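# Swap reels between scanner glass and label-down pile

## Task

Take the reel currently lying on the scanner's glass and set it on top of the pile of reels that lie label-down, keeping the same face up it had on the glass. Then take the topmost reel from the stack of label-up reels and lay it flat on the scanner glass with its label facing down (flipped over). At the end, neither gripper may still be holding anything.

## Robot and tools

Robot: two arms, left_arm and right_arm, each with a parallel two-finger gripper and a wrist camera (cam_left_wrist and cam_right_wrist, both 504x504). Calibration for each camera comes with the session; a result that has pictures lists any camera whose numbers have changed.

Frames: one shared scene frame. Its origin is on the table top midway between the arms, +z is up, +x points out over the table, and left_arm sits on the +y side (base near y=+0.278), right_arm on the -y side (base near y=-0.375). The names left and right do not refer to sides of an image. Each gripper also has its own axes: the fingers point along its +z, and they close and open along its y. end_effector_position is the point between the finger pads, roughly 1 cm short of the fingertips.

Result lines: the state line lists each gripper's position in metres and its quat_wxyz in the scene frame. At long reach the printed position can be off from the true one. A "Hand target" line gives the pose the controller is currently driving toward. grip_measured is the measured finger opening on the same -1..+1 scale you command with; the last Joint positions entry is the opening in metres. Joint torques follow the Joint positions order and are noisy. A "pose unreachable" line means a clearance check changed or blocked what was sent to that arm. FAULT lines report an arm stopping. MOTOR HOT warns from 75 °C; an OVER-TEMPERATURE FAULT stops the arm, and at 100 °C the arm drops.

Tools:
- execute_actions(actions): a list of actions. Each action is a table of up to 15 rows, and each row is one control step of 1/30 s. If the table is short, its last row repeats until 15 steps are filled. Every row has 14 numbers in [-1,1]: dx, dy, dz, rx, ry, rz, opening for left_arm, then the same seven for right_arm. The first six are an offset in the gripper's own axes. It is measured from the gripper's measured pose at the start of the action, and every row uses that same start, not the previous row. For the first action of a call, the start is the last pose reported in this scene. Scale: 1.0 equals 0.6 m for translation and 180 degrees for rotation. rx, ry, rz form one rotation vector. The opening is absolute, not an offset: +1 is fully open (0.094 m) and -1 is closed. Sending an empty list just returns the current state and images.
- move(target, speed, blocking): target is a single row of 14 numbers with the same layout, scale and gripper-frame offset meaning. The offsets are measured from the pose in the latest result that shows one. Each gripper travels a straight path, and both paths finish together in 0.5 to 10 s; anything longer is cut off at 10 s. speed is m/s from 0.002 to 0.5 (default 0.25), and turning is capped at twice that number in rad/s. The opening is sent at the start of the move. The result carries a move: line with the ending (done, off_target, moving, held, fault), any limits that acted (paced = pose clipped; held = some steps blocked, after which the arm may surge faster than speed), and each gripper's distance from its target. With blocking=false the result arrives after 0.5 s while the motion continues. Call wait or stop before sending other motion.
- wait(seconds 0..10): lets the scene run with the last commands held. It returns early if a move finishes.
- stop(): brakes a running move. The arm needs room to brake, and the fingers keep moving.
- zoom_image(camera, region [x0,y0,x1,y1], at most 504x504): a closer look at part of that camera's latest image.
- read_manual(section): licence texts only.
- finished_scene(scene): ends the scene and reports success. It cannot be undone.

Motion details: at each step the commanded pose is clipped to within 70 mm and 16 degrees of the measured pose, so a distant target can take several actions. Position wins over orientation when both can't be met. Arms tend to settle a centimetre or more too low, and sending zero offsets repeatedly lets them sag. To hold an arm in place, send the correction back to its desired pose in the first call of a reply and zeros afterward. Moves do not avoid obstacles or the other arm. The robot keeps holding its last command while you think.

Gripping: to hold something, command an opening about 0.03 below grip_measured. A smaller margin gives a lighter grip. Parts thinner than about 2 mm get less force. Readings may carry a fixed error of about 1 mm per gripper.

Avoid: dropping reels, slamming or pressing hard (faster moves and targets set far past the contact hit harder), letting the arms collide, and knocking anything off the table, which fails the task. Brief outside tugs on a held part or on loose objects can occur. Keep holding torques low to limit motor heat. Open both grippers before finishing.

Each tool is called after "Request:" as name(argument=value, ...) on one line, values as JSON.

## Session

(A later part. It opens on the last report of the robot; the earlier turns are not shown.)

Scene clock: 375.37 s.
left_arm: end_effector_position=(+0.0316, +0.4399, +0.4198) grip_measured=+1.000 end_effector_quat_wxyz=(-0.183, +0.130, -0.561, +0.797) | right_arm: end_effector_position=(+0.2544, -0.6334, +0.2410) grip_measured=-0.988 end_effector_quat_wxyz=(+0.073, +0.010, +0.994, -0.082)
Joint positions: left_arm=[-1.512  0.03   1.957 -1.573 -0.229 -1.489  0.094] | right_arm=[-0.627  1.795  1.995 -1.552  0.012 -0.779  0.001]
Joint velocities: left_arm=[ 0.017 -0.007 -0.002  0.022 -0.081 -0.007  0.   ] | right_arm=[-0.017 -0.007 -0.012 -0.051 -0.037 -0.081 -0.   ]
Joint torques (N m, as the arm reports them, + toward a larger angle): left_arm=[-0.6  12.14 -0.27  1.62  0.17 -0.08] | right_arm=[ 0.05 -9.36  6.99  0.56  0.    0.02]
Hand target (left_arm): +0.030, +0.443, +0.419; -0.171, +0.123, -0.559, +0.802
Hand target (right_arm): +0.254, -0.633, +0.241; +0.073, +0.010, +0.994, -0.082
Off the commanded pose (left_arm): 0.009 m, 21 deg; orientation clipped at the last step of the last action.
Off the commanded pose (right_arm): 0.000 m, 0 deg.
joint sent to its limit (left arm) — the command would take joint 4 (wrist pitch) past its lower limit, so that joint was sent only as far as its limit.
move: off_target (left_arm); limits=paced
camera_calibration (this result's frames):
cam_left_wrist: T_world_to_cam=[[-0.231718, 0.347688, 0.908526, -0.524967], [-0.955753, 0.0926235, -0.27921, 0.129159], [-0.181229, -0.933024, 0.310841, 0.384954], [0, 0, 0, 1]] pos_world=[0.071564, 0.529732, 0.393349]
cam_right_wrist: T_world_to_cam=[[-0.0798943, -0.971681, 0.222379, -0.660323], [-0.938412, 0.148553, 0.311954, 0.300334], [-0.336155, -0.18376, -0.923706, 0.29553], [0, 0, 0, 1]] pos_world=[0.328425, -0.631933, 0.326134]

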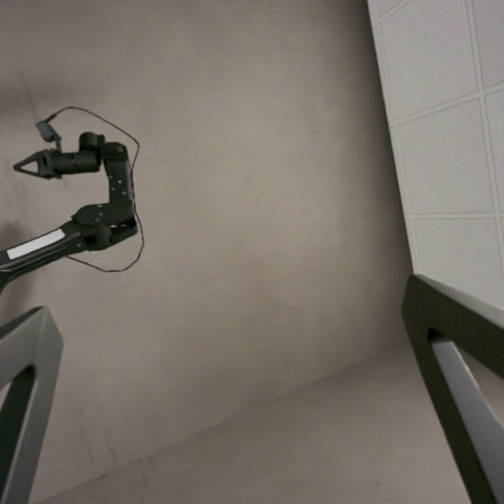

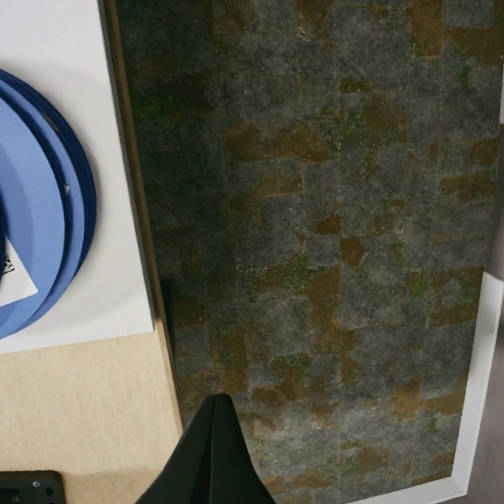

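Request:
move(target=[0.07,0.37,0.7,-0.12,0,0,1,0,0,0,0,0,0,-1], speed=0.3)

Scene clock: 386.73 s.
left_arm: end_effector_position=(+0.2057, +0.0010, +0.3600) grip_measured=+1.000 end_effector_quat_wxyz=(+0.154, -0.166, +0.701, -0.676) | right_arm: end_effector_position=(+0.2544, -0.6334, +0.2410) grip_measured=-0.988 end_effector_quat_wxyz=(+0.073, +0.010, +0.994, -0.082)
Joint positions: left_arm=[-1.005  0.823  0.811 -0.027  0.26  -1.569  0.094] | right_arm=[-0.627  1.795  1.995 -1.552  0.012 -0.779  0.001]
Joint velocities: left_arm=[0.007 0.007 0.002 0.007 0.022 0.007 0.   ] | right_arm=[-0.002  0.007 -0.017 -0.081  0.022 -0.007 -0.001]
Joint torques (N m, as the arm reports them, + toward a larger angle): left_arm=[ 0.67 -0.18  7.08  2.17  0.08 -0.09] | right_arm=[ 0.04 -9.33  7.    0.53  0.01  0.02]
Hand target (left_arm): +0.207, +0.001, +0.358; +0.151, -0.166, +0.700, -0.678
Hand target (right_arm): +0.254, -0.633, +0.241; +0.073, +0.010, +0.994, -0.082
Off the commanded pose (left_arm): 0.010 m, 1 deg.
Off the commanded pose (right_arm): 0.000 m, 0 deg.
move: done; limits=paced
camera_calibration (this result's frames):
cam_left_wrist: T_world_to_cam=[[-0.0656698, 0.0188013, 0.997664, -0.343598], [-0.986451, 0.149412, -0.0677475, 0.24967], [-0.150336, -0.988596, 0.00873476, 0.128026], [0, 0, 0, 1]] pos_world=[0.242971, 0.0957223, 0.358592]
cam_right_wrist: T_world_to_cam=[[-0.0798943, -0.971681, 0.222379, -0.660323], [-0.938412, 0.148553, 0.311954, 0.300334], [-0.336155, -0.18376, -0.923706, 0.29553], [0, 0, 0, 1]] pos_world=[0.328425, -0.631933, 0.326134]

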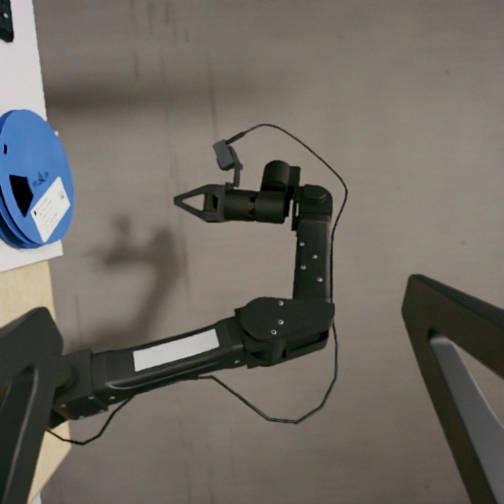

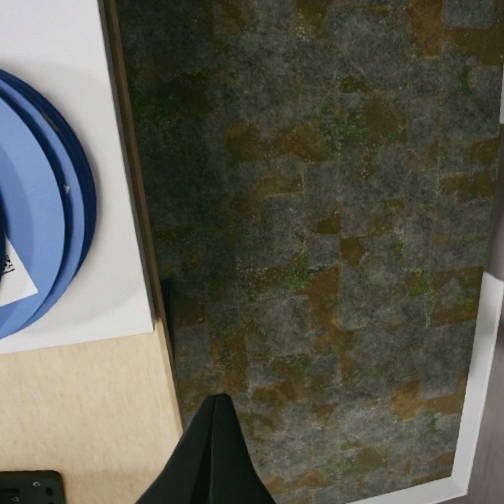

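Request:
move(target=[-0.298,0.235,-0.105,-0.431,-0.271,-0.278,-0.3,0,0,0,0,0,0,-1], speed=0.3)

Scene clock: 408.07 s.
left_arm: end_effector_position=(+0.3319, +0.1368, +0.2157) grip_measured=-0.298 end_effector_quat_wxyz=(+0.005, -0.707, +0.705, -0.059) | right_arm: end_effector_position=(+0.2544, -0.6334, +0.2410) grip_measured=-0.988 end_effector_quat_wxyz=(+0.073, +0.010, +0.994, -0.082)
Joint positions: left_arm=[-0.566  1.775  1.88  -1.562  0.034 -1.992  0.033] | right_arm=[-0.627  1.795  1.995 -1.552  0.012 -0.779  0.001]
Joint velocities: left_arm=[-0.007  0.002 -0.012 -0.095  0.022 -0.051 -0.   ] | right_arm=[ 0.002  0.012  0.002  0.066 -0.037 -0.022  0.001]
Joint torques (N m, as the arm reports them, + toward a larger angle): left_arm=[ 0.42 -7.11  9.8   0.29 -0.17 -0.14] | right_arm=[ 0.03 -9.35  7.    0.54  0.01  0.02]
Hand target (left_arm): +0.334, +0.142, +0.222; -0.013, +0.714, -0.698, +0.059
Hand target (right_arm): +0.254, -0.633, +0.241; +0.073, +0.010, +0.994, -0.082
Off the commanded pose (left_arm): 0.007 m, 7 deg.
Off the commanded pose (right_arm): 0.000 m, 0 deg.
joint sent to its limit (left arm) — the command would take joint 4 (wrist pitch) past its lower limit, so that joint was sent only as far as its limit.
move: off_target (left_arm)
camera_calibration (this result's frames):
cam_left_wrist: T_world_to_cam=[[0.983288, -0.0445127, 0.176534, -0.356259], [-0.145718, -0.773706, 0.616559, 0.0437585], [0.10914, -0.631979, -0.767262, 0.315059], [0, 0, 0, 1]] pos_world=[0.322296, 0.217109, 0.277645]
cam_right_wrist: T_world_to_cam=[[-0.0798943, -0.971681, 0.222379, -0.660323], [-0.938412, 0.148553, 0.311954, 0.300334], [-0.336155, -0.18376, -0.923706, 0.29553], [0, 0, 0, 1]] pos_world=[0.328425, -0.631933, 0.326134]

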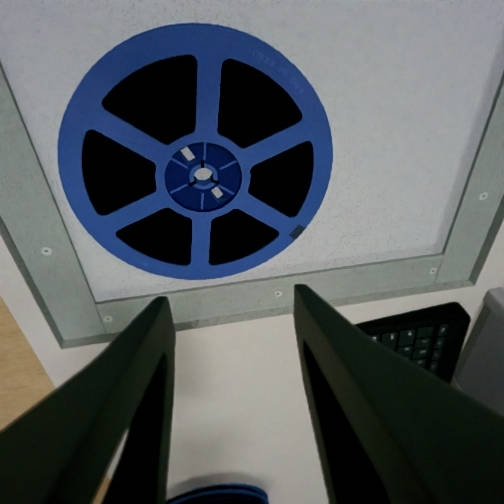

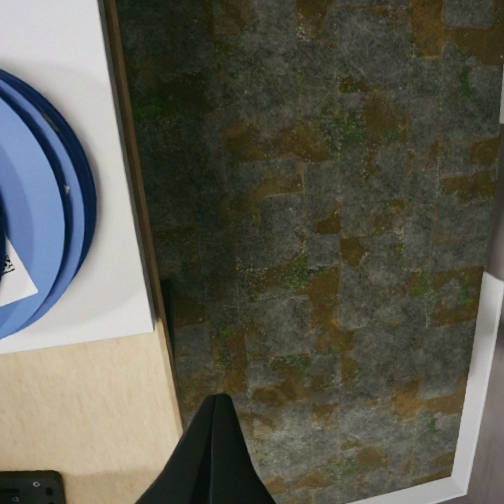

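Request:
move(target=[0,0,0.225,0,0,0,-0.4,0,0,0,0,0,0,-1], speed=0.15)

Scene clock: 423.97 s.
left_arm: end_effector_position=(+0.3479, +0.1299, +0.0836) grip_measured=-0.398 end_effector_quat_wxyz=(+0.005, -0.708, +0.704, -0.058) | right_arm: end_effector_position=(+0.2544, -0.6334, +0.2410) grip_measured=-0.988 end_effector_quat_wxyz=(+0.073, +0.010, +0.994, -0.082)
Joint positions: left_arm=[-0.566  1.803  1.383 -1.039  0.033 -1.994  0.028] | right_arm=[-0.627  1.795  1.995 -1.552  0.012 -0.779  0.001]
Joint velocities: left_arm=[-0.017 -0.007 -0.002  0.007 -0.037 -0.007 -0.   ] | right_arm=[ 0.007 -0.027  0.012 -0.007 -0.007 -0.022 -0.   ]
Joint torques (N m, as the arm reports them, + toward a larger angle): left_arm=[-0.43 -8.14  5.89  0.63 -0.03 -0.07] | right_arm=[ 0.02 -9.37  6.97  0.54  0.01  0.01]
Hand target (left_arm): +0.347, +0.128, +0.082; -0.005, +0.707, -0.705, +0.059
Hand target (right_arm): +0.254, -0.633, +0.241; +0.073, +0.010, +0.994, -0.082
Off the commanded pose (left_arm): 0.005 m, 0 deg.
Off the commanded pose (right_arm): 0.000 m, 0 deg.
move: done
camera_calibration (this result's frames):
cam_left_wrist: T_world_to_cam=[[0.983735, -0.0424404, 0.174543, -0.349248], [-0.142683, -0.774916, 0.615749, 0.121363], [0.109123, -0.630638, -0.768367, 0.207516], [0, 0, 0, 1]] pos_world=[0.338239, 0.210091, 0.145678]
cam_right_wrist: T_world_to_cam=[[-0.0798943, -0.971681, 0.222379, -0.660323], [-0.938412, 0.148553, 0.311954, 0.300334], [-0.336155, -0.18376, -0.923706, 0.29553], [0, 0, 0, 1]] pos_world=[0.328425, -0.631933, 0.326134]

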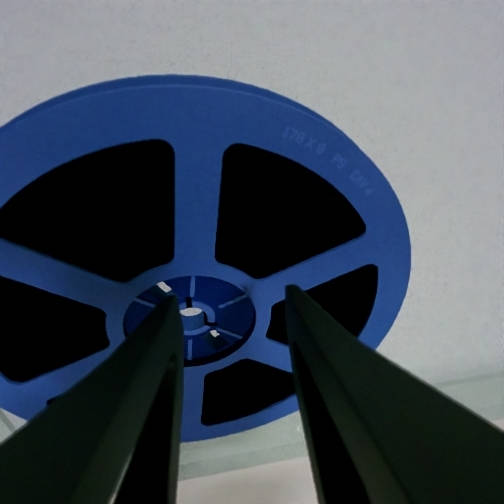

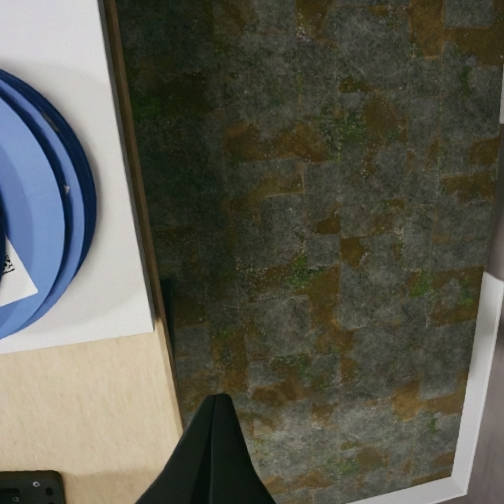

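Request:
move(target=[-0.024,0.027,0.035,0,0,0,-0.4,0,0,0,0,0,0,-1], speed=0.05)

Scene clock: 432.90 s.
left_arm: end_effector_position=(+0.3332, +0.1405, +0.0549) grip_measured=-0.398 end_effector_quat_wxyz=(+0.001, -0.709, +0.703, -0.046) | right_arm: end_effector_position=(+0.2544, -0.6334, +0.2410) grip_measured=-0.988 end_effector_quat_wxyz=(+0.073, +0.010, +0.994, -0.082)
Joint positions: left_arm=[-0.555  1.785  1.246 -0.945  0.033 -1.985  0.028] | right_arm=[-0.627  1.795  1.995 -1.552  0.012 -0.779  0.001]
Joint velocities: left_arm=[-0.007  0.012  0.002  0.022  0.007  0.007 -0.   ] | right_arm=[ 0.002  0.007  0.002  0.007  0.081  0.051 -0.001]
Joint torques (N m, as the arm reports them, + toward a larger angle): left_arm=[ 0.61 -9.64  5.37  0.58  0.    0.09] | right_arm=[ 0.02 -9.38  7.    0.55  0.    0.02]
Hand target (left_arm): +0.334, +0.143, +0.060; -0.005, +0.708, -0.704, +0.058
Hand target (right_arm): +0.254, -0.633, +0.241; +0.073, +0.010, +0.994, -0.082
Off the commanded pose (left_arm): 0.006 m, 1 deg.
Off the commanded pose (right_arm): 0.000 m, 0 deg.
move: done
camera_calibration (this result's frames):
cam_left_wrist: T_world_to_cam=[[0.98745, -0.0418632, 0.152281, -0.329411], [-0.127292, -0.781705, 0.61052, 0.141265], [0.0934801, -0.622242, -0.777223, 0.198234], [0, 0, 0, 1]] pos_world=[0.324728, 0.219987, 0.117991]
cam_right_wrist: T_world_to_cam=[[-0.0798943, -0.971681, 0.222379, -0.660323], [-0.938412, 0.148553, 0.311954, 0.300334], [-0.336155, -0.18376, -0.923706, 0.29553], [0, 0, 0, 1]] pos_world=[0.328425, -0.631933, 0.326134]

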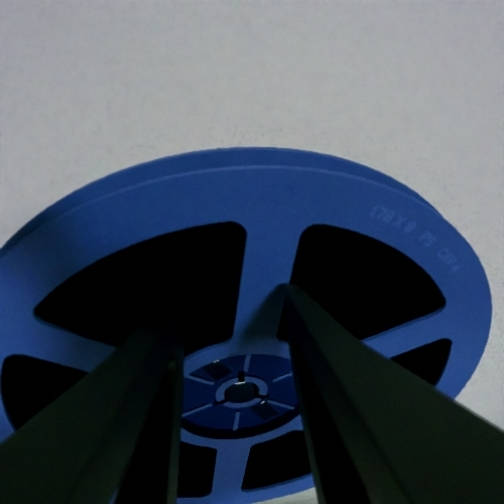

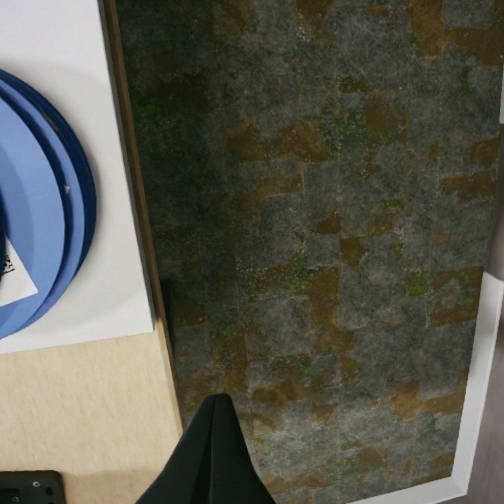

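Request:
move(target=[-0.014,-0.012,-0.008,0,0,0,-0.3,0,0,0,0,0,0,-1], speed=0.03)

Request:
move(target=[0,0,0.012,0,0,0,-0.3,0,0,0,0,0,0,-1], speed=0.02)

Scene clock: 454.23 s.
left_arm: end_effector_position=(+0.3366, +0.1480, +0.0549) grip_measured=-0.302 end_effector_quat_wxyz=(+0.002, -0.711, +0.702, -0.047) | right_arm: end_effector_position=(+0.2544, -0.6334, +0.2410) grip_measured=-0.988 end_effector_quat_wxyz=(+0.073, +0.010, +0.994, -0.082)
Joint positions: left_arm=[-0.53   1.785  1.246 -0.944  0.033 -1.965  0.033] | right_arm=[-0.627  1.795  1.995 -1.552  0.012 -0.779  0.001]
Joint velocities: left_arm=[-0.007 -0.007 -0.017  0.037  0.022 -0.037  0.001] | right_arm=[-0.012 -0.012 -0.002  0.007  0.007 -0.007 -0.001]
Joint torques (N m, as the arm reports them, + toward a larger angle): left_arm=[ 0.58 -7.25  9.4   0.24  0.    0.07] | right_arm=[ 0.04 -9.32  6.99  0.56  0.01  0.02]
Hand target (left_arm): +0.340, +0.149, +0.060; -0.001, +0.709, -0.703, +0.047
Hand target (right_arm): +0.254, -0.633, +0.241; +0.073, +0.010, +0.994, -0.082
Off the commanded pose (left_arm): 0.006 m, 0 deg.
Off the commanded pose (right_arm): 0.000 m, 0 deg.
move: done
camera_calibration (this result's frames):
cam_left_wrist: T_world_to_cam=[[0.987316, -0.0377994, 0.154203, -0.33316], [-0.125155, -0.782907, 0.60942, 0.147095], [0.0976906, -0.62099, -0.777707, 0.201032], [0, 0, 0, 1]] pos_world=[0.327704, 0.227407, 0.118076]
cam_right_wrist: T_world_to_cam=[[-0.0798943, -0.971681, 0.222379, -0.660323], [-0.938412, 0.148553, 0.311954, 0.300334], [-0.336155, -0.18376, -0.923706, 0.29553], [0, 0, 0, 1]] pos_world=[0.328425, -0.631933, 0.326134]

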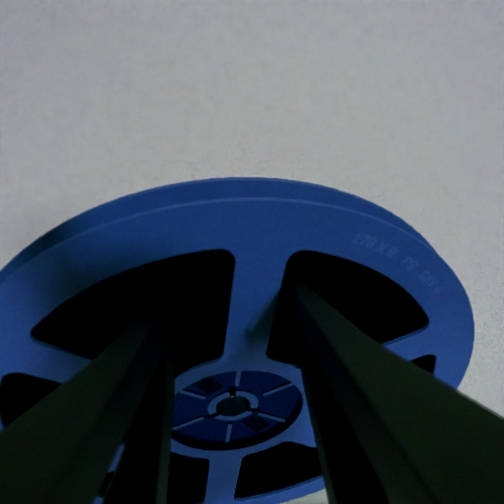

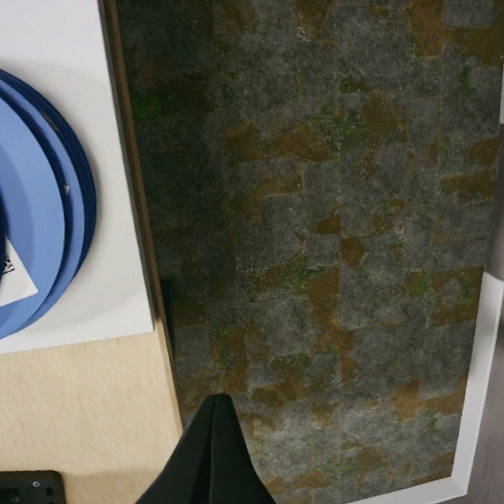

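Scene clock: 454.93 s.
left_arm: end_effector_position=(+0.3404, +0.1465, +0.0553) grip_measured=-0.302 end_effector_quat_wxyz=(+0.005, -0.710, +0.702, -0.054) | right_arm: end_effector_position=(+0.2544, -0.6334, +0.2410) grip_measured=-0.988 end_effector_quat_wxyz=(+0.073, +0.010, +0.994, -0.082)
Joint positions: left_arm=[-0.53   1.785  1.246 -0.928  0.033 -1.965  0.033] | right_arm=[-0.627  1.795  1.995 -1.552  0.012 -0.779  0.001]
Joint velocities: left_arm=[-0.002  0.007  0.017  0.125  0.095 -0.037  0.001] | right_arm=[-0.002 -0.002  0.002 -0.022 -0.037  0.066  0.   ]
Joint torques (N m, as the arm reports them, + toward a larger angle): left_arm=[ 0.   -6.86  5.11  0.59 -0.02 -0.03] | right_arm=[ 0.03 -9.36  6.97  0.53 -0.01  0.03]
Hand target (left_arm): +0.337, +0.148, +0.048; -0.002, +0.711, -0.702, +0.047
Hand target (right_arm): +0.254, -0.633, +0.241; +0.073, +0.010, +0.994, -0.082
Off the commanded pose (left_arm): 0.008 m, 1 deg.
Off the commanded pose (right_arm): 0.000 m, 0 deg.
move: done
camera_calibration (this result's frames):
cam_left_wrist: T_world_to_cam=[[0.984832, -0.0371945, 0.169478, -0.337086], [-0.134773, -0.779163, 0.612162, 0.148727], [0.109282, -0.625717, -0.772357, 0.196483], [0, 0, 0, 1]] pos_world=[0.330545, 0.226287, 0.117839]
cam_right_wrist: T_world_to_cam=[[-0.0798943, -0.971681, 0.222379, -0.660323], [-0.938412, 0.148553, 0.311954, 0.300334], [-0.336155, -0.18376, -0.923706, 0.29553], [0, 0, 0, 1]] pos_world=[0.328425, -0.631933, 0.326134]

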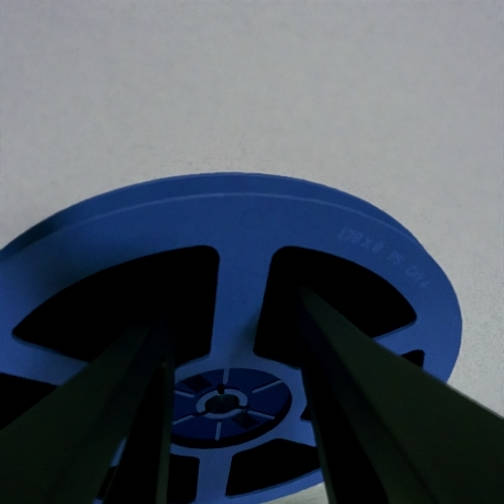

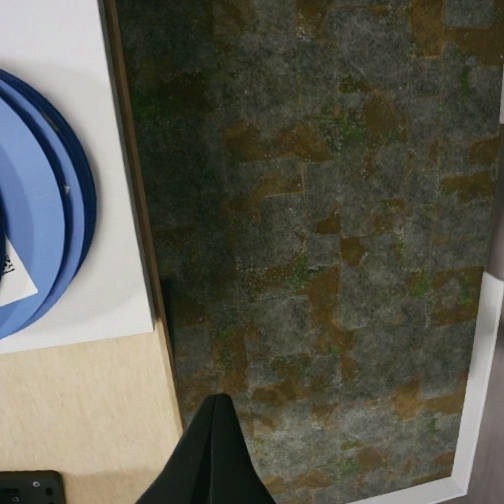

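Straddles now. Press down more, then close.

Request:
move(target=[0,0,0.03,0,0,0,-0.3,0,0,0,0,0,0,-1], speed=0.02)

Request:
move(target=[0,0,0.01,0,0,0,-0.8,0,0,0,0,0,0,-1])

Scene clock: 460.20 s.
left_arm: end_effector_position=(+0.3450, +0.1447, +0.0522) grip_measured=-0.302 end_effector_quat_wxyz=(+0.009, -0.710, +0.701, -0.063) | right_arm: end_effector_position=(+0.2544, -0.6334, +0.2410) grip_measured=-0.988 end_effector_quat_wxyz=(+0.073, +0.010, +0.994, -0.082)
Joint positions: left_arm=[-0.53   1.79   1.237 -0.894  0.033 -1.965  0.033] | right_arm=[-0.627  1.795  1.995 -1.552  0.012 -0.779  0.001]
Joint velocities: left_arm=[-0.002 -0.007  0.012 -0.051 -0.037  0.037 -0.001] | right_arm=[ 0.012  0.012 -0.012 -0.037 -0.066 -0.022 -0.   ]
Joint torques (N m, as the arm reports them, + toward a larger angle): left_arm=[-0.03 -5.97  3.77  0.89 -0.03 -0.03] | right_arm=[ 0.02 -9.4   7.03  0.56  0.    0.01]
Hand target (left_arm): +0.342, +0.146, +0.038; -0.005, +0.710, -0.702, +0.054
Hand target (right_arm): +0.254, -0.633, +0.241; +0.073, +0.010, +0.994, -0.082
Off the commanded pose (left_arm): 0.015 m, 1 deg.
Off the commanded pose (right_arm): 0.000 m, 0 deg.
move: off_target (left_arm)
camera_calibration (this result's frames):
cam_left_wrist: T_world_to_cam=[[0.981606, -0.0359076, 0.187509, -0.341222], [-0.145863, -0.774738, 0.615228, 0.15285], [0.123179, -0.631262, -0.765725, 0.188055], [0, 0, 0, 1]] pos_world=[0.334076, 0.224878, 0.113943]
cam_right_wrist: T_world_to_cam=[[-0.0798943, -0.971681, 0.222379, -0.660323], [-0.938412, 0.148553, 0.311954, 0.300334], [-0.336155, -0.18376, -0.923706, 0.29553], [0, 0, 0, 1]] pos_world=[0.328425, -0.631933, 0.326134]

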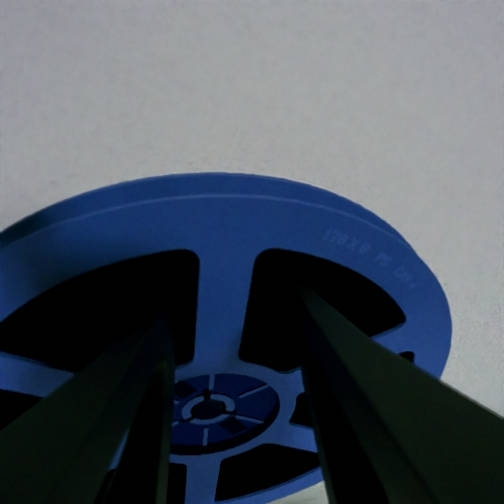

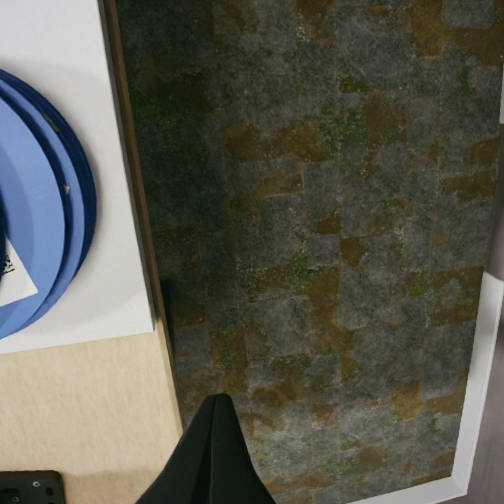

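Scene clock: 460.90 s.
left_arm: end_effector_position=(+0.3477, +0.1434, +0.0526) grip_measured=-0.798 end_effector_quat_wxyz=(+0.011, -0.710, +0.701, -0.069) | right_arm: end_effector_position=(+0.2544, -0.6334, +0.2410) grip_measured=-0.988 end_effector_quat_wxyz=(+0.073, +0.010, +0.994, -0.082)
Joint positions: left_arm=[-0.53   1.79   1.237 -0.882  0.034 -1.965  0.009] | right_arm=[-0.627  1.795  1.995 -1.552  0.012 -0.779  0.001]
Joint velocities: left_arm=[ 0.002  0.017 -0.017  0.022  0.066 -0.066 -0.   ] | right_arm=[-0.007  0.012 -0.007 -0.007 -0.022  0.007 -0.   ]
Joint torques (N m, as the arm reports them, + toward a larger angle): left_arm=[-0.04 -6.96  5.53  0.67 -0.03 -0.02] | right_arm=[ 0.02 -9.36  7.01  0.55  0.    0.01]
Hand target (left_arm): +0.346, +0.144, +0.046; -0.009, +0.710, -0.701, +0.063
Hand target (right_arm): +0.254, -0.633, +0.241; +0.073, +0.010, +0.994, -0.082
Off the commanded pose (left_arm): 0.007 m, 1 deg.
Off the commanded pose (right_arm): 0.000 m, 0 deg.
move: done
camera_calibration (this result's frames):
cam_left_wrist: T_world_to_cam=[[0.979494, -0.0349764, 0.198412, -0.343984], [-0.152709, -0.771277, 0.61791, 0.153736], [0.131418, -0.635538, -0.760802, 0.184689], [0, 0, 0, 1]] pos_world=[0.336135, 0.223919, 0.113768]
cam_right_wrist: T_world_to_cam=[[-0.0798943, -0.971681, 0.222379, -0.660323], [-0.938412, 0.148553, 0.311954, 0.300334], [-0.336155, -0.18376, -0.923706, 0.29553], [0, 0, 0, 1]] pos_world=[0.328425, -0.631933, 0.326134]

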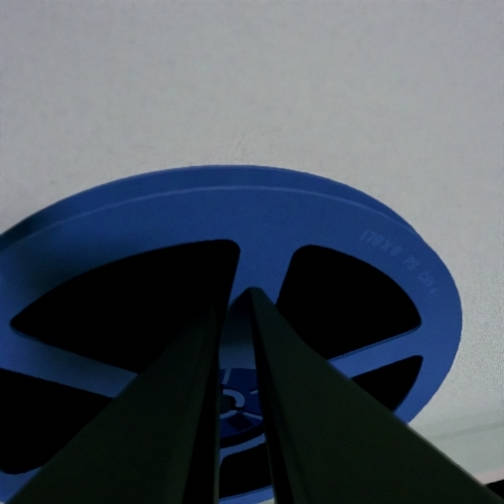

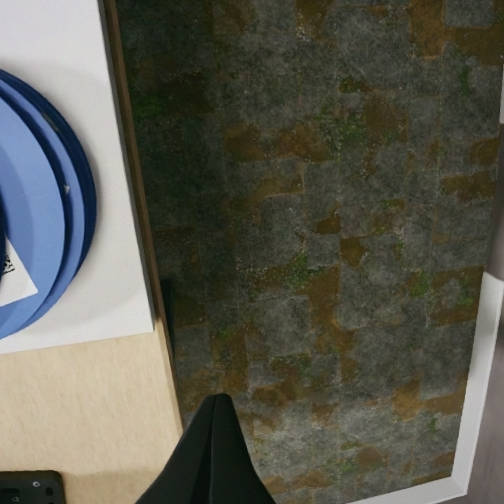

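Request:
move(target=[0,0.01,-0.035,-0.04,-0.028,0,-0.3,0,0,0,0,0,0,-1], speed=0.05)

Scene clock: 471.37 s.
left_arm: end_effector_position=(+0.3370, +0.1460, +0.0684) grip_measured=-0.302 end_effector_quat_wxyz=(-0.010, -0.712, +0.702, +0.002) | right_arm: end_effector_position=(+0.2544, -0.6334, +0.2410) grip_measured=-0.988 end_effector_quat_wxyz=(+0.073, +0.010, +0.994, -0.082)
Joint positions: left_arm=[-0.544  1.865  1.407 -1.123  0.016 -1.978  0.033] | right_arm=[-0.627  1.795  1.995 -1.552  0.012 -0.779  0.001]
Joint velocities: left_arm=[ 0.007  0.012 -0.002 -0.081  0.007  0.081  0.001] | right_arm=[ 0.012 -0.002  0.012 -0.051 -0.037  0.095  0.   ]
Joint torques (N m, as the arm reports them, + toward a larger angle): left_arm=[-0.63 -7.71  9.45  0.05 -0.19 -0.13] | right_arm=[ 0.03 -9.4   7.04  0.55  0.01  0.03]
Hand target (left_arm): +0.339, +0.145, +0.073; +0.003, +0.712, -0.702, -0.006
Hand target (right_arm): +0.254, -0.633, +0.241; +0.073, +0.010, +0.994, -0.082
Off the commanded pose (left_arm): 0.005 m, 1 deg.
Off the commanded pose (right_arm): 0.000 m, 0 deg.
move: done
camera_calibration (this result's frames):
cam_left_wrist: T_world_to_cam=[[0.996757, -0.0436727, 0.067592, -0.332063], [-0.0747463, -0.813635, 0.576551, 0.127105], [0.0298156, -0.579734, -0.81426, 0.229554], [0, 0, 0, 1]] pos_world=[0.333642, 0.221995, 0.136079]
cam_right_wrist: T_world_to_cam=[[-0.0798943, -0.971681, 0.222379, -0.660323], [-0.938412, 0.148553, 0.311954, 0.300334], [-0.336155, -0.18376, -0.923706, 0.29553], [0, 0, 0, 1]] pos_world=[0.328425, -0.631933, 0.326134]

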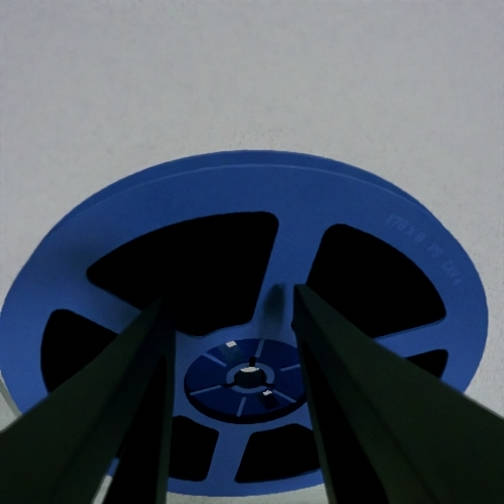

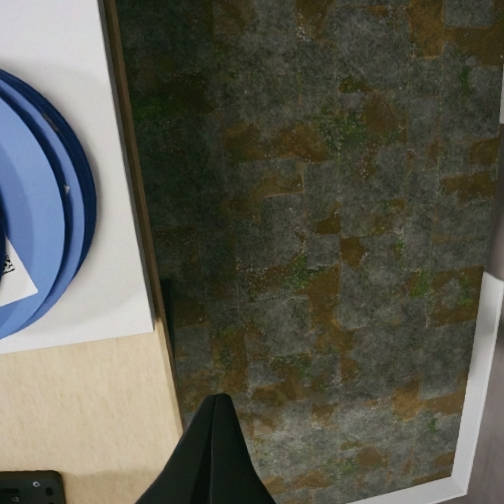

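Request:
move(target=[0,-0.018,0.005,0,0,0.083,-0.3,0,0,0,0,0,0,-1], speed=0.05)

Request:
move(target=[0,0,0.035,0,0,0,-0.3,0,0,0,0,0,0,-1], speed=0.03)

Scene clock: 485.80 s.
left_arm: end_effector_position=(+0.3387, +0.1453, +0.0620) grip_measured=-0.302 end_effector_quat_wxyz=(-0.014, -0.615, +0.788, +0.008) | right_arm: end_effector_position=(+0.2544, -0.6334, +0.2410) grip_measured=-0.988 end_effector_quat_wxyz=(+0.073, +0.010, +0.994, -0.082)
Joint positions: left_arm=[-0.544  1.894  1.419 -1.125  0.016 -1.718  0.033] | right_arm=[-0.627  1.795  1.995 -1.552  0.012 -0.779  0.001]
Joint velocities: left_arm=[ 0.002 -0.007  0.012  0.007 -0.051  0.007 -0.001] | right_arm=[-0.032  0.002  0.007  0.022  0.081 -0.051 -0.   ]
Joint torques (N m, as the arm reports them, + toward a larger angle): left_arm=[ 0.86 -7.86  9.34  0.26 -0.03  0.08] | right_arm=[ 0.   -9.36  7.    0.54  0.01  0.01]
Hand target (left_arm): +0.348, +0.146, +0.066; -0.009, -0.615, +0.789, -0.000
Hand target (right_arm): +0.254, -0.633, +0.241; +0.073, +0.010, +0.994, -0.082
Off the commanded pose (left_arm): 0.010 m, 1 deg.
Off the commanded pose (right_arm): 0.000 m, 0 deg.
move: done
camera_calibration (this result's frames):
cam_left_wrist: T_world_to_cam=[[0.95288, -0.298691, 0.0529423, -0.280577], [-0.273054, -0.768533, 0.578618, 0.190816], [-0.13214, -0.56581, -0.813879, 0.276689], [0, 0, 0, 1]] pos_world=[0.356021, 0.219396, 0.129636]
cam_right_wrist: T_world_to_cam=[[-0.0798943, -0.971681, 0.222379, -0.660323], [-0.938412, 0.148553, 0.311954, 0.300334], [-0.336155, -0.18376, -0.923706, 0.29553], [0, 0, 0, 1]] pos_world=[0.328425, -0.631933, 0.326134]

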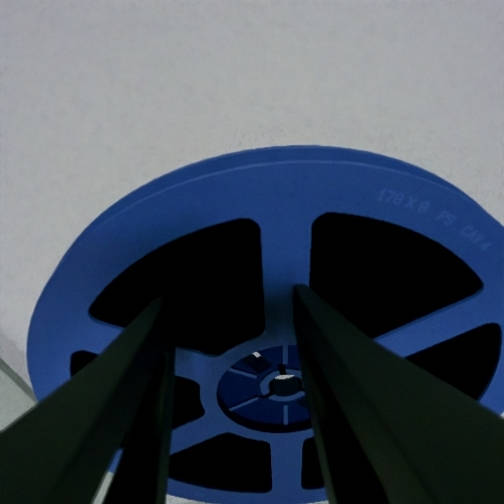

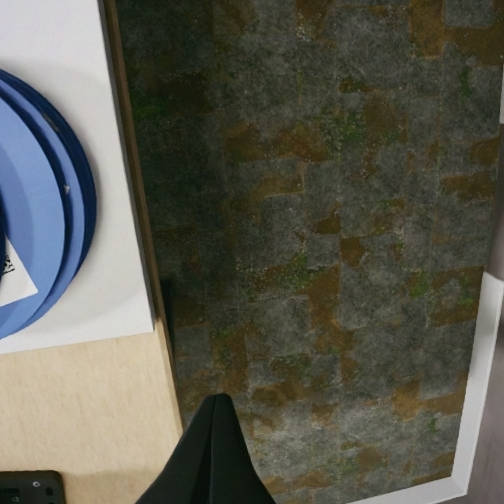

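Scene clock: 486.73 s.
left_arm: end_effector_position=(+0.3399, +0.1448, +0.0523) grip_measured=-0.302 end_effector_quat_wxyz=(-0.011, -0.615, +0.789, +0.004) | right_arm: end_effector_position=(+0.2544, -0.6334, +0.2410) grip_measured=-0.988 end_effector_quat_wxyz=(+0.073, +0.010, +0.994, -0.082)
Joint positions: left_arm=[-0.544  1.898  1.385 -1.075  0.016 -1.717  0.033] | right_arm=[-0.627  1.795  1.995 -1.552  0.012 -0.779  0.001]
Joint velocities: left_arm=[-0.012 -0.002 -0.017 -0.037 -0.066  0.037  0.   ] | right_arm=[ 0.012 -0.002 -0.002 -0.081 -0.037  0.095 -0.   ]
Joint torques (N m, as the arm reports them, + toward a larger angle): left_arm=[ 0.04 -7.29  4.01  0.57 -0.03 -0.02] | right_arm=[-0.01 -9.38  6.99  0.55  0.01  0.01]
Hand target (left_arm): +0.338, +0.146, +0.041; -0.014, -0.615, +0.789, +0.009
Hand target (right_arm): +0.254, -0.633, +0.241; +0.073, +0.010, +0.994, -0.082
Off the commanded pose (left_arm): 0.011 m, 1 deg.
Off the commanded pose (right_arm): 0.000 m, 0 deg.
move: off_target (left_arm)
camera_calibration (this result's frames):
cam_left_wrist: T_world_to_cam=[[0.952169, -0.298806, 0.0639474, -0.281663], [-0.279262, -0.765967, 0.579057, 0.198091], [-0.124044, -0.569218, -0.812775, 0.266355], [0, 0, 0, 1]] pos_world=[0.35655, 0.219183, 0.119793]
cam_right_wrist: T_world_to_cam=[[-0.0798943, -0.971681, 0.222379, -0.660323], [-0.938412, 0.148553, 0.311954, 0.300334], [-0.336155, -0.18376, -0.923706, 0.29553], [0, 0, 0, 1]] pos_world=[0.328425, -0.631933, 0.326134]

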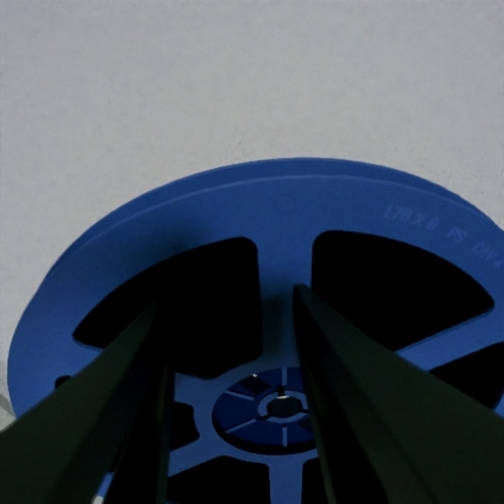

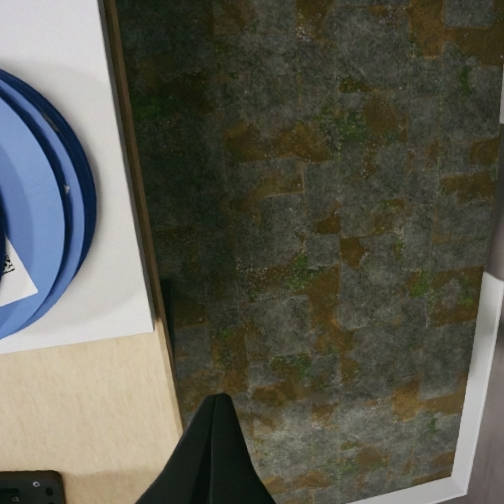

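Request:
move(target=[0,-0.032,-0.018,0,0,0,-0.2,0,0,0,0,0,0,-1], speed=0.04)

Request:
move(target=[0,0,0.035,0,0,0,-0.2,0,0,0,0,0,0,-1], speed=0.03)

Scene clock: 492.73 s.
left_arm: end_effector_position=(+0.3562, +0.1380, +0.0589) grip_measured=-0.202 end_effector_quat_wxyz=(-0.010, -0.615, +0.789, +0.000) | right_arm: end_effector_position=(+0.2544, -0.6334, +0.2410) grip_measured=-0.988 end_effector_quat_wxyz=(+0.073, +0.010, +0.994, -0.082)
Joint positions: left_arm=[-0.544  1.95   1.484 -1.115  0.016 -1.717  0.037] | right_arm=[-0.627  1.795  1.995 -1.552  0.012 -0.779  0.001]
Joint velocities: left_arm=[ 0.002 -0.002 -0.027 -0.11   0.037 -0.007  0.001] | right_arm=[ 0.002 -0.002  0.007  0.022 -0.022  0.007 -0.   ]
Joint torques (N m, as the arm reports them, + toward a larger angle): left_arm=[ 0.53 -8.5   9.37  0.08 -0.03  0.05] | right_arm=[ 0.02 -9.36  7.05  0.55  0.01  0.02]
Hand target (left_arm): +0.358, +0.140, +0.063; -0.011, -0.615, +0.789, +0.003
Hand target (right_arm): +0.254, -0.633, +0.241; +0.073, +0.010, +0.994, -0.082
Off the commanded pose (left_arm): 0.005 m, 0 deg.
Off the commanded pose (right_arm): 0.000 m, 0 deg.
move: done
camera_calibration (this result's frames):
cam_left_wrist: T_world_to_cam=[[0.951717, -0.298618, 0.07115, -0.29991], [-0.283139, -0.764358, 0.5793, 0.194798], [-0.118605, -0.571475, -0.812003, 0.268201], [0, 0, 0, 1]] pos_world=[0.372394, 0.212607, 0.126272]
cam_right_wrist: T_world_to_cam=[[-0.0798943, -0.971681, 0.222379, -0.660323], [-0.938412, 0.148553, 0.311954, 0.300334], [-0.336155, -0.18376, -0.923706, 0.29553], [0, 0, 0, 1]] pos_world=[0.328425, -0.631933, 0.326134]

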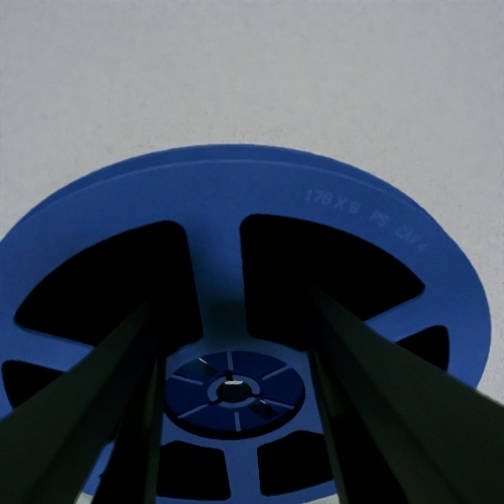

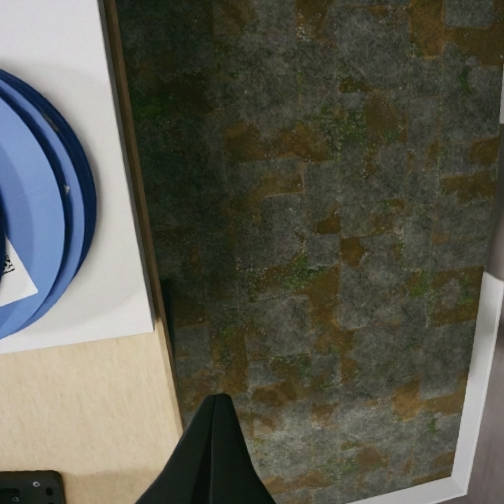

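Scene clock: 493.67 s.
left_arm: end_effector_position=(+0.3578, +0.1374, +0.0502) grip_measured=-0.202 end_effector_quat_wxyz=(-0.007, -0.615, +0.789, -0.005) | right_arm: end_effector_position=(+0.2544, -0.6334, +0.2410) grip_measured=-0.988 end_effector_quat_wxyz=(+0.073, +0.010, +0.994, -0.082)
Joint positions: left_arm=[-0.544  1.953  1.452 -1.068  0.016 -1.717  0.037] | right_arm=[-0.627  1.795  1.995 -1.552  0.012 -0.779  0.001]
Joint velocities: left_arm=[-0.007  0.002 -0.017  0.007 -0.007  0.022 -0.002] | right_arm=[-0.012 -0.012 -0.002  0.007  0.11   0.081  0.   ]
Joint torques (N m, as the arm reports them, + toward a larger angle): left_arm=[ 0.02 -7.76  4.    0.63 -0.03 -0.02] | right_arm=[-0.03 -9.4   7.02  0.55  0.01  0.01]
Hand target (left_arm): +0.356, +0.138, +0.038; -0.010, -0.615, +0.789, +0.001
Hand target (right_arm): +0.254, -0.633, +0.241; +0.073, +0.010, +0.994, -0.082
Off the commanded pose (left_arm): 0.012 m, 1 deg.
Off the commanded pose (right_arm): 0.000 m, 0 deg.
move: off_target (left_arm)
camera_calibration (this result's frames):
cam_left_wrist: T_world_to_cam=[[0.950846, -0.298257, 0.0832722, -0.30132], [-0.289673, -0.761647, 0.579641, 0.201744], [-0.109458, -0.575271, -0.810606, 0.258114], [0, 0, 0, 1]] pos_world=[0.373202, 0.212272, 0.117381]
cam_right_wrist: T_world_to_cam=[[-0.0798943, -0.971681, 0.222379, -0.660323], [-0.938412, 0.148553, 0.311954, 0.300334], [-0.336155, -0.18376, -0.923706, 0.29553], [0, 0, 0, 1]] pos_world=[0.328425, -0.631933, 0.326134]

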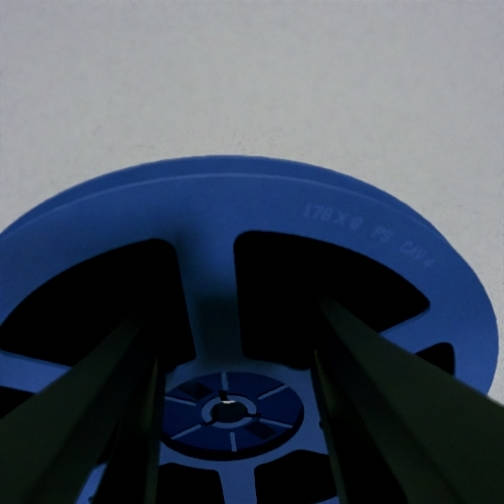

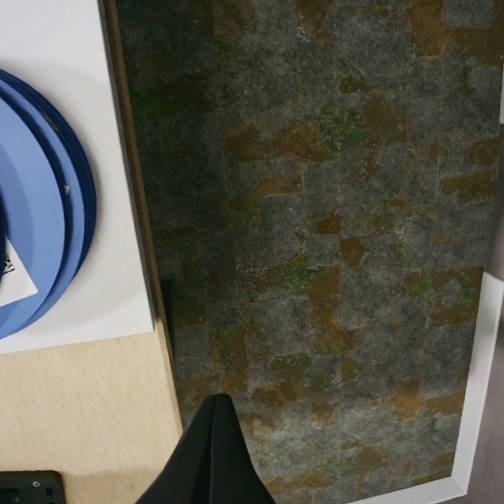

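Straddled, z .050. Press a little more and close.

Request:
move(target=[0,0,0.028,0,0,0,-0.2,0,0,0,0,0,0,-1], speed=0.02)

Request:
move(target=[0,0,0.01,0,0,0,-0.78,0,0,0,0,0,0,-1])

Scene clock: 500.60 s.
left_arm: end_effector_position=(+0.3578, +0.1374, +0.0498) grip_measured=-0.202 end_effector_quat_wxyz=(-0.007, -0.615, +0.789, -0.005) | right_arm: end_effector_position=(+0.2544, -0.6334, +0.2410) grip_measured=-0.988 end_effector_quat_wxyz=(+0.073, +0.010, +0.994, -0.082)
Joint positions: left_arm=[-0.544  1.953  1.451 -1.066  0.016 -1.717  0.037] | right_arm=[-0.627  1.795  1.995 -1.552  0.012 -0.779  0.001]
Joint velocities: left_arm=[-0.017 -0.017 -0.022  0.007 -0.037  0.037  0.001] | right_arm=[-0.002 -0.007 -0.012  0.037  0.051 -0.037 -0.001]
Joint torques (N m, as the arm reports them, + toward a larger angle): left_arm=[ 0.03 -7.7   2.48  0.91 -0.03 -0.02] | right_arm=[ 0.02 -9.38  7.01  0.55  0.01  0.01]
Hand target (left_arm): +0.357, +0.138, +0.034; -0.007, -0.615, +0.789, -0.004
Hand target (right_arm): +0.254, -0.633, +0.241; +0.073, +0.010, +0.994, -0.082
Off the commanded pose (left_arm): 0.016 m, 0 deg.
Off the commanded pose (right_arm): 0.000 m, 0 deg.
move: off_target (left_arm)
camera_calibration (this result's frames):
cam_left_wrist: T_world_to_cam=[[0.950817, -0.298245, 0.0836508, -0.301295], [-0.289877, -0.761562, 0.57965, 0.20202], [-0.109172, -0.57539, -0.81056, 0.257725], [0, 0, 0, 1]] pos_world=[0.373174, 0.212284, 0.117004]
cam_right_wrist: T_world_to_cam=[[-0.0798943, -0.971681, 0.222379, -0.660323], [-0.938412, 0.148553, 0.311954, 0.300334], [-0.336155, -0.18376, -0.923706, 0.29553], [0, 0, 0, 1]] pos_world=[0.328425, -0.631933, 0.326134]

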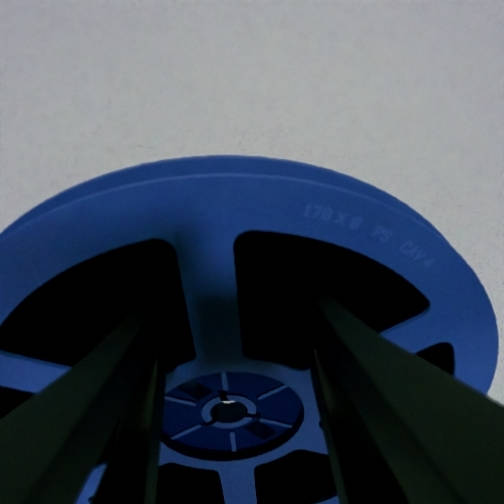

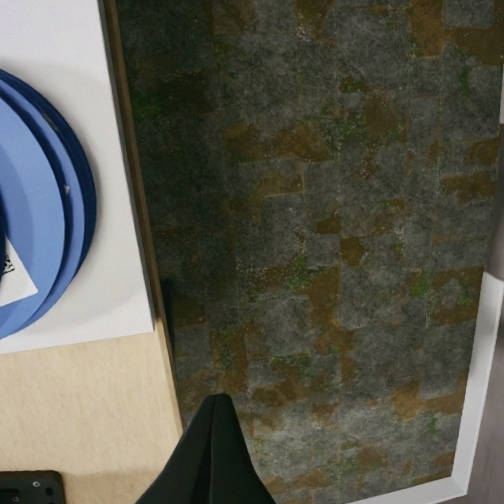

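Scene clock: 501.30 s.
left_arm: end_effector_position=(+0.3563, +0.1379, +0.0500) grip_measured=-0.766 end_effector_quat_wxyz=(-0.008, -0.615, +0.789, -0.003) | right_arm: end_effector_position=(+0.2544, -0.6334, +0.2410) grip_measured=-0.988 end_effector_quat_wxyz=(+0.073, +0.010, +0.994, -0.082)
Joint positions: left_arm=[-0.544  1.952  1.451 -1.073  0.017 -1.717  0.011] | right_arm=[-0.627  1.795  1.995 -1.552  0.012 -0.779  0.001]
Joint velocities: left_arm=[ 0.002  0.007  0.012  0.022  0.007 -0.007 -0.   ] | right_arm=[-0.007  0.007  0.002 -0.066  0.051 -0.007  0.   ]
Joint torques (N m, as the arm reports them, + toward a larger angle): left_arm=[ 0.02 -8.47  5.04  0.6  -0.03 -0.02] | right_arm=[ 0.   -9.38  7.05  0.56  0.01  0.02]
Hand target (left_arm): +0.358, +0.137, +0.044; -0.007, -0.615, +0.789, -0.005
Hand target (right_arm): +0.254, -0.633, +0.241; +0.073, +0.010, +0.994, -0.082
Off the commanded pose (left_arm): 0.006 m, 0 deg.
Off the commanded pose (right_arm): 0.000 m, 0 deg.
move: done
camera_calibration (this result's frames):
cam_left_wrist: T_world_to_cam=[[0.951256, -0.298393, 0.0779362, -0.299613], [-0.286728, -0.762629, 0.579813, 0.200867], [-0.113576, -0.573897, -0.811013, 0.259473], [0, 0, 0, 1]] pos_world=[0.372072, 0.212695, 0.117321]
cam_right_wrist: T_world_to_cam=[[-0.0798943, -0.971681, 0.222379, -0.660323], [-0.938412, 0.148553, 0.311954, 0.300334], [-0.336155, -0.18376, -0.923706, 0.29553], [0, 0, 0, 1]] pos_world=[0.328425, -0.631933, 0.326134]

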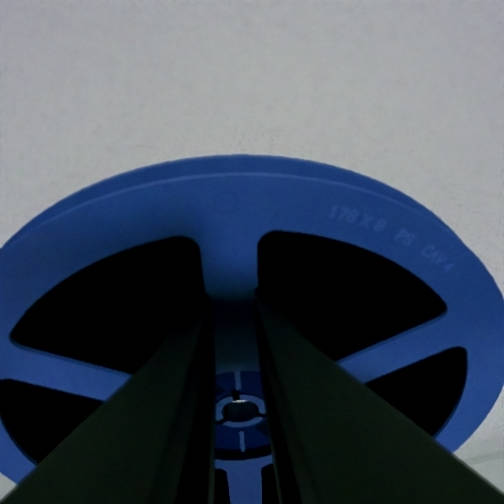

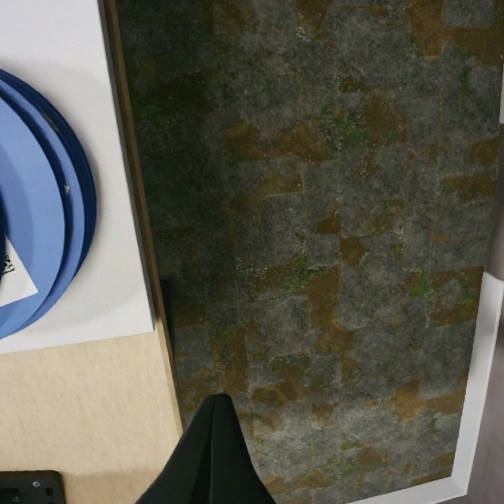

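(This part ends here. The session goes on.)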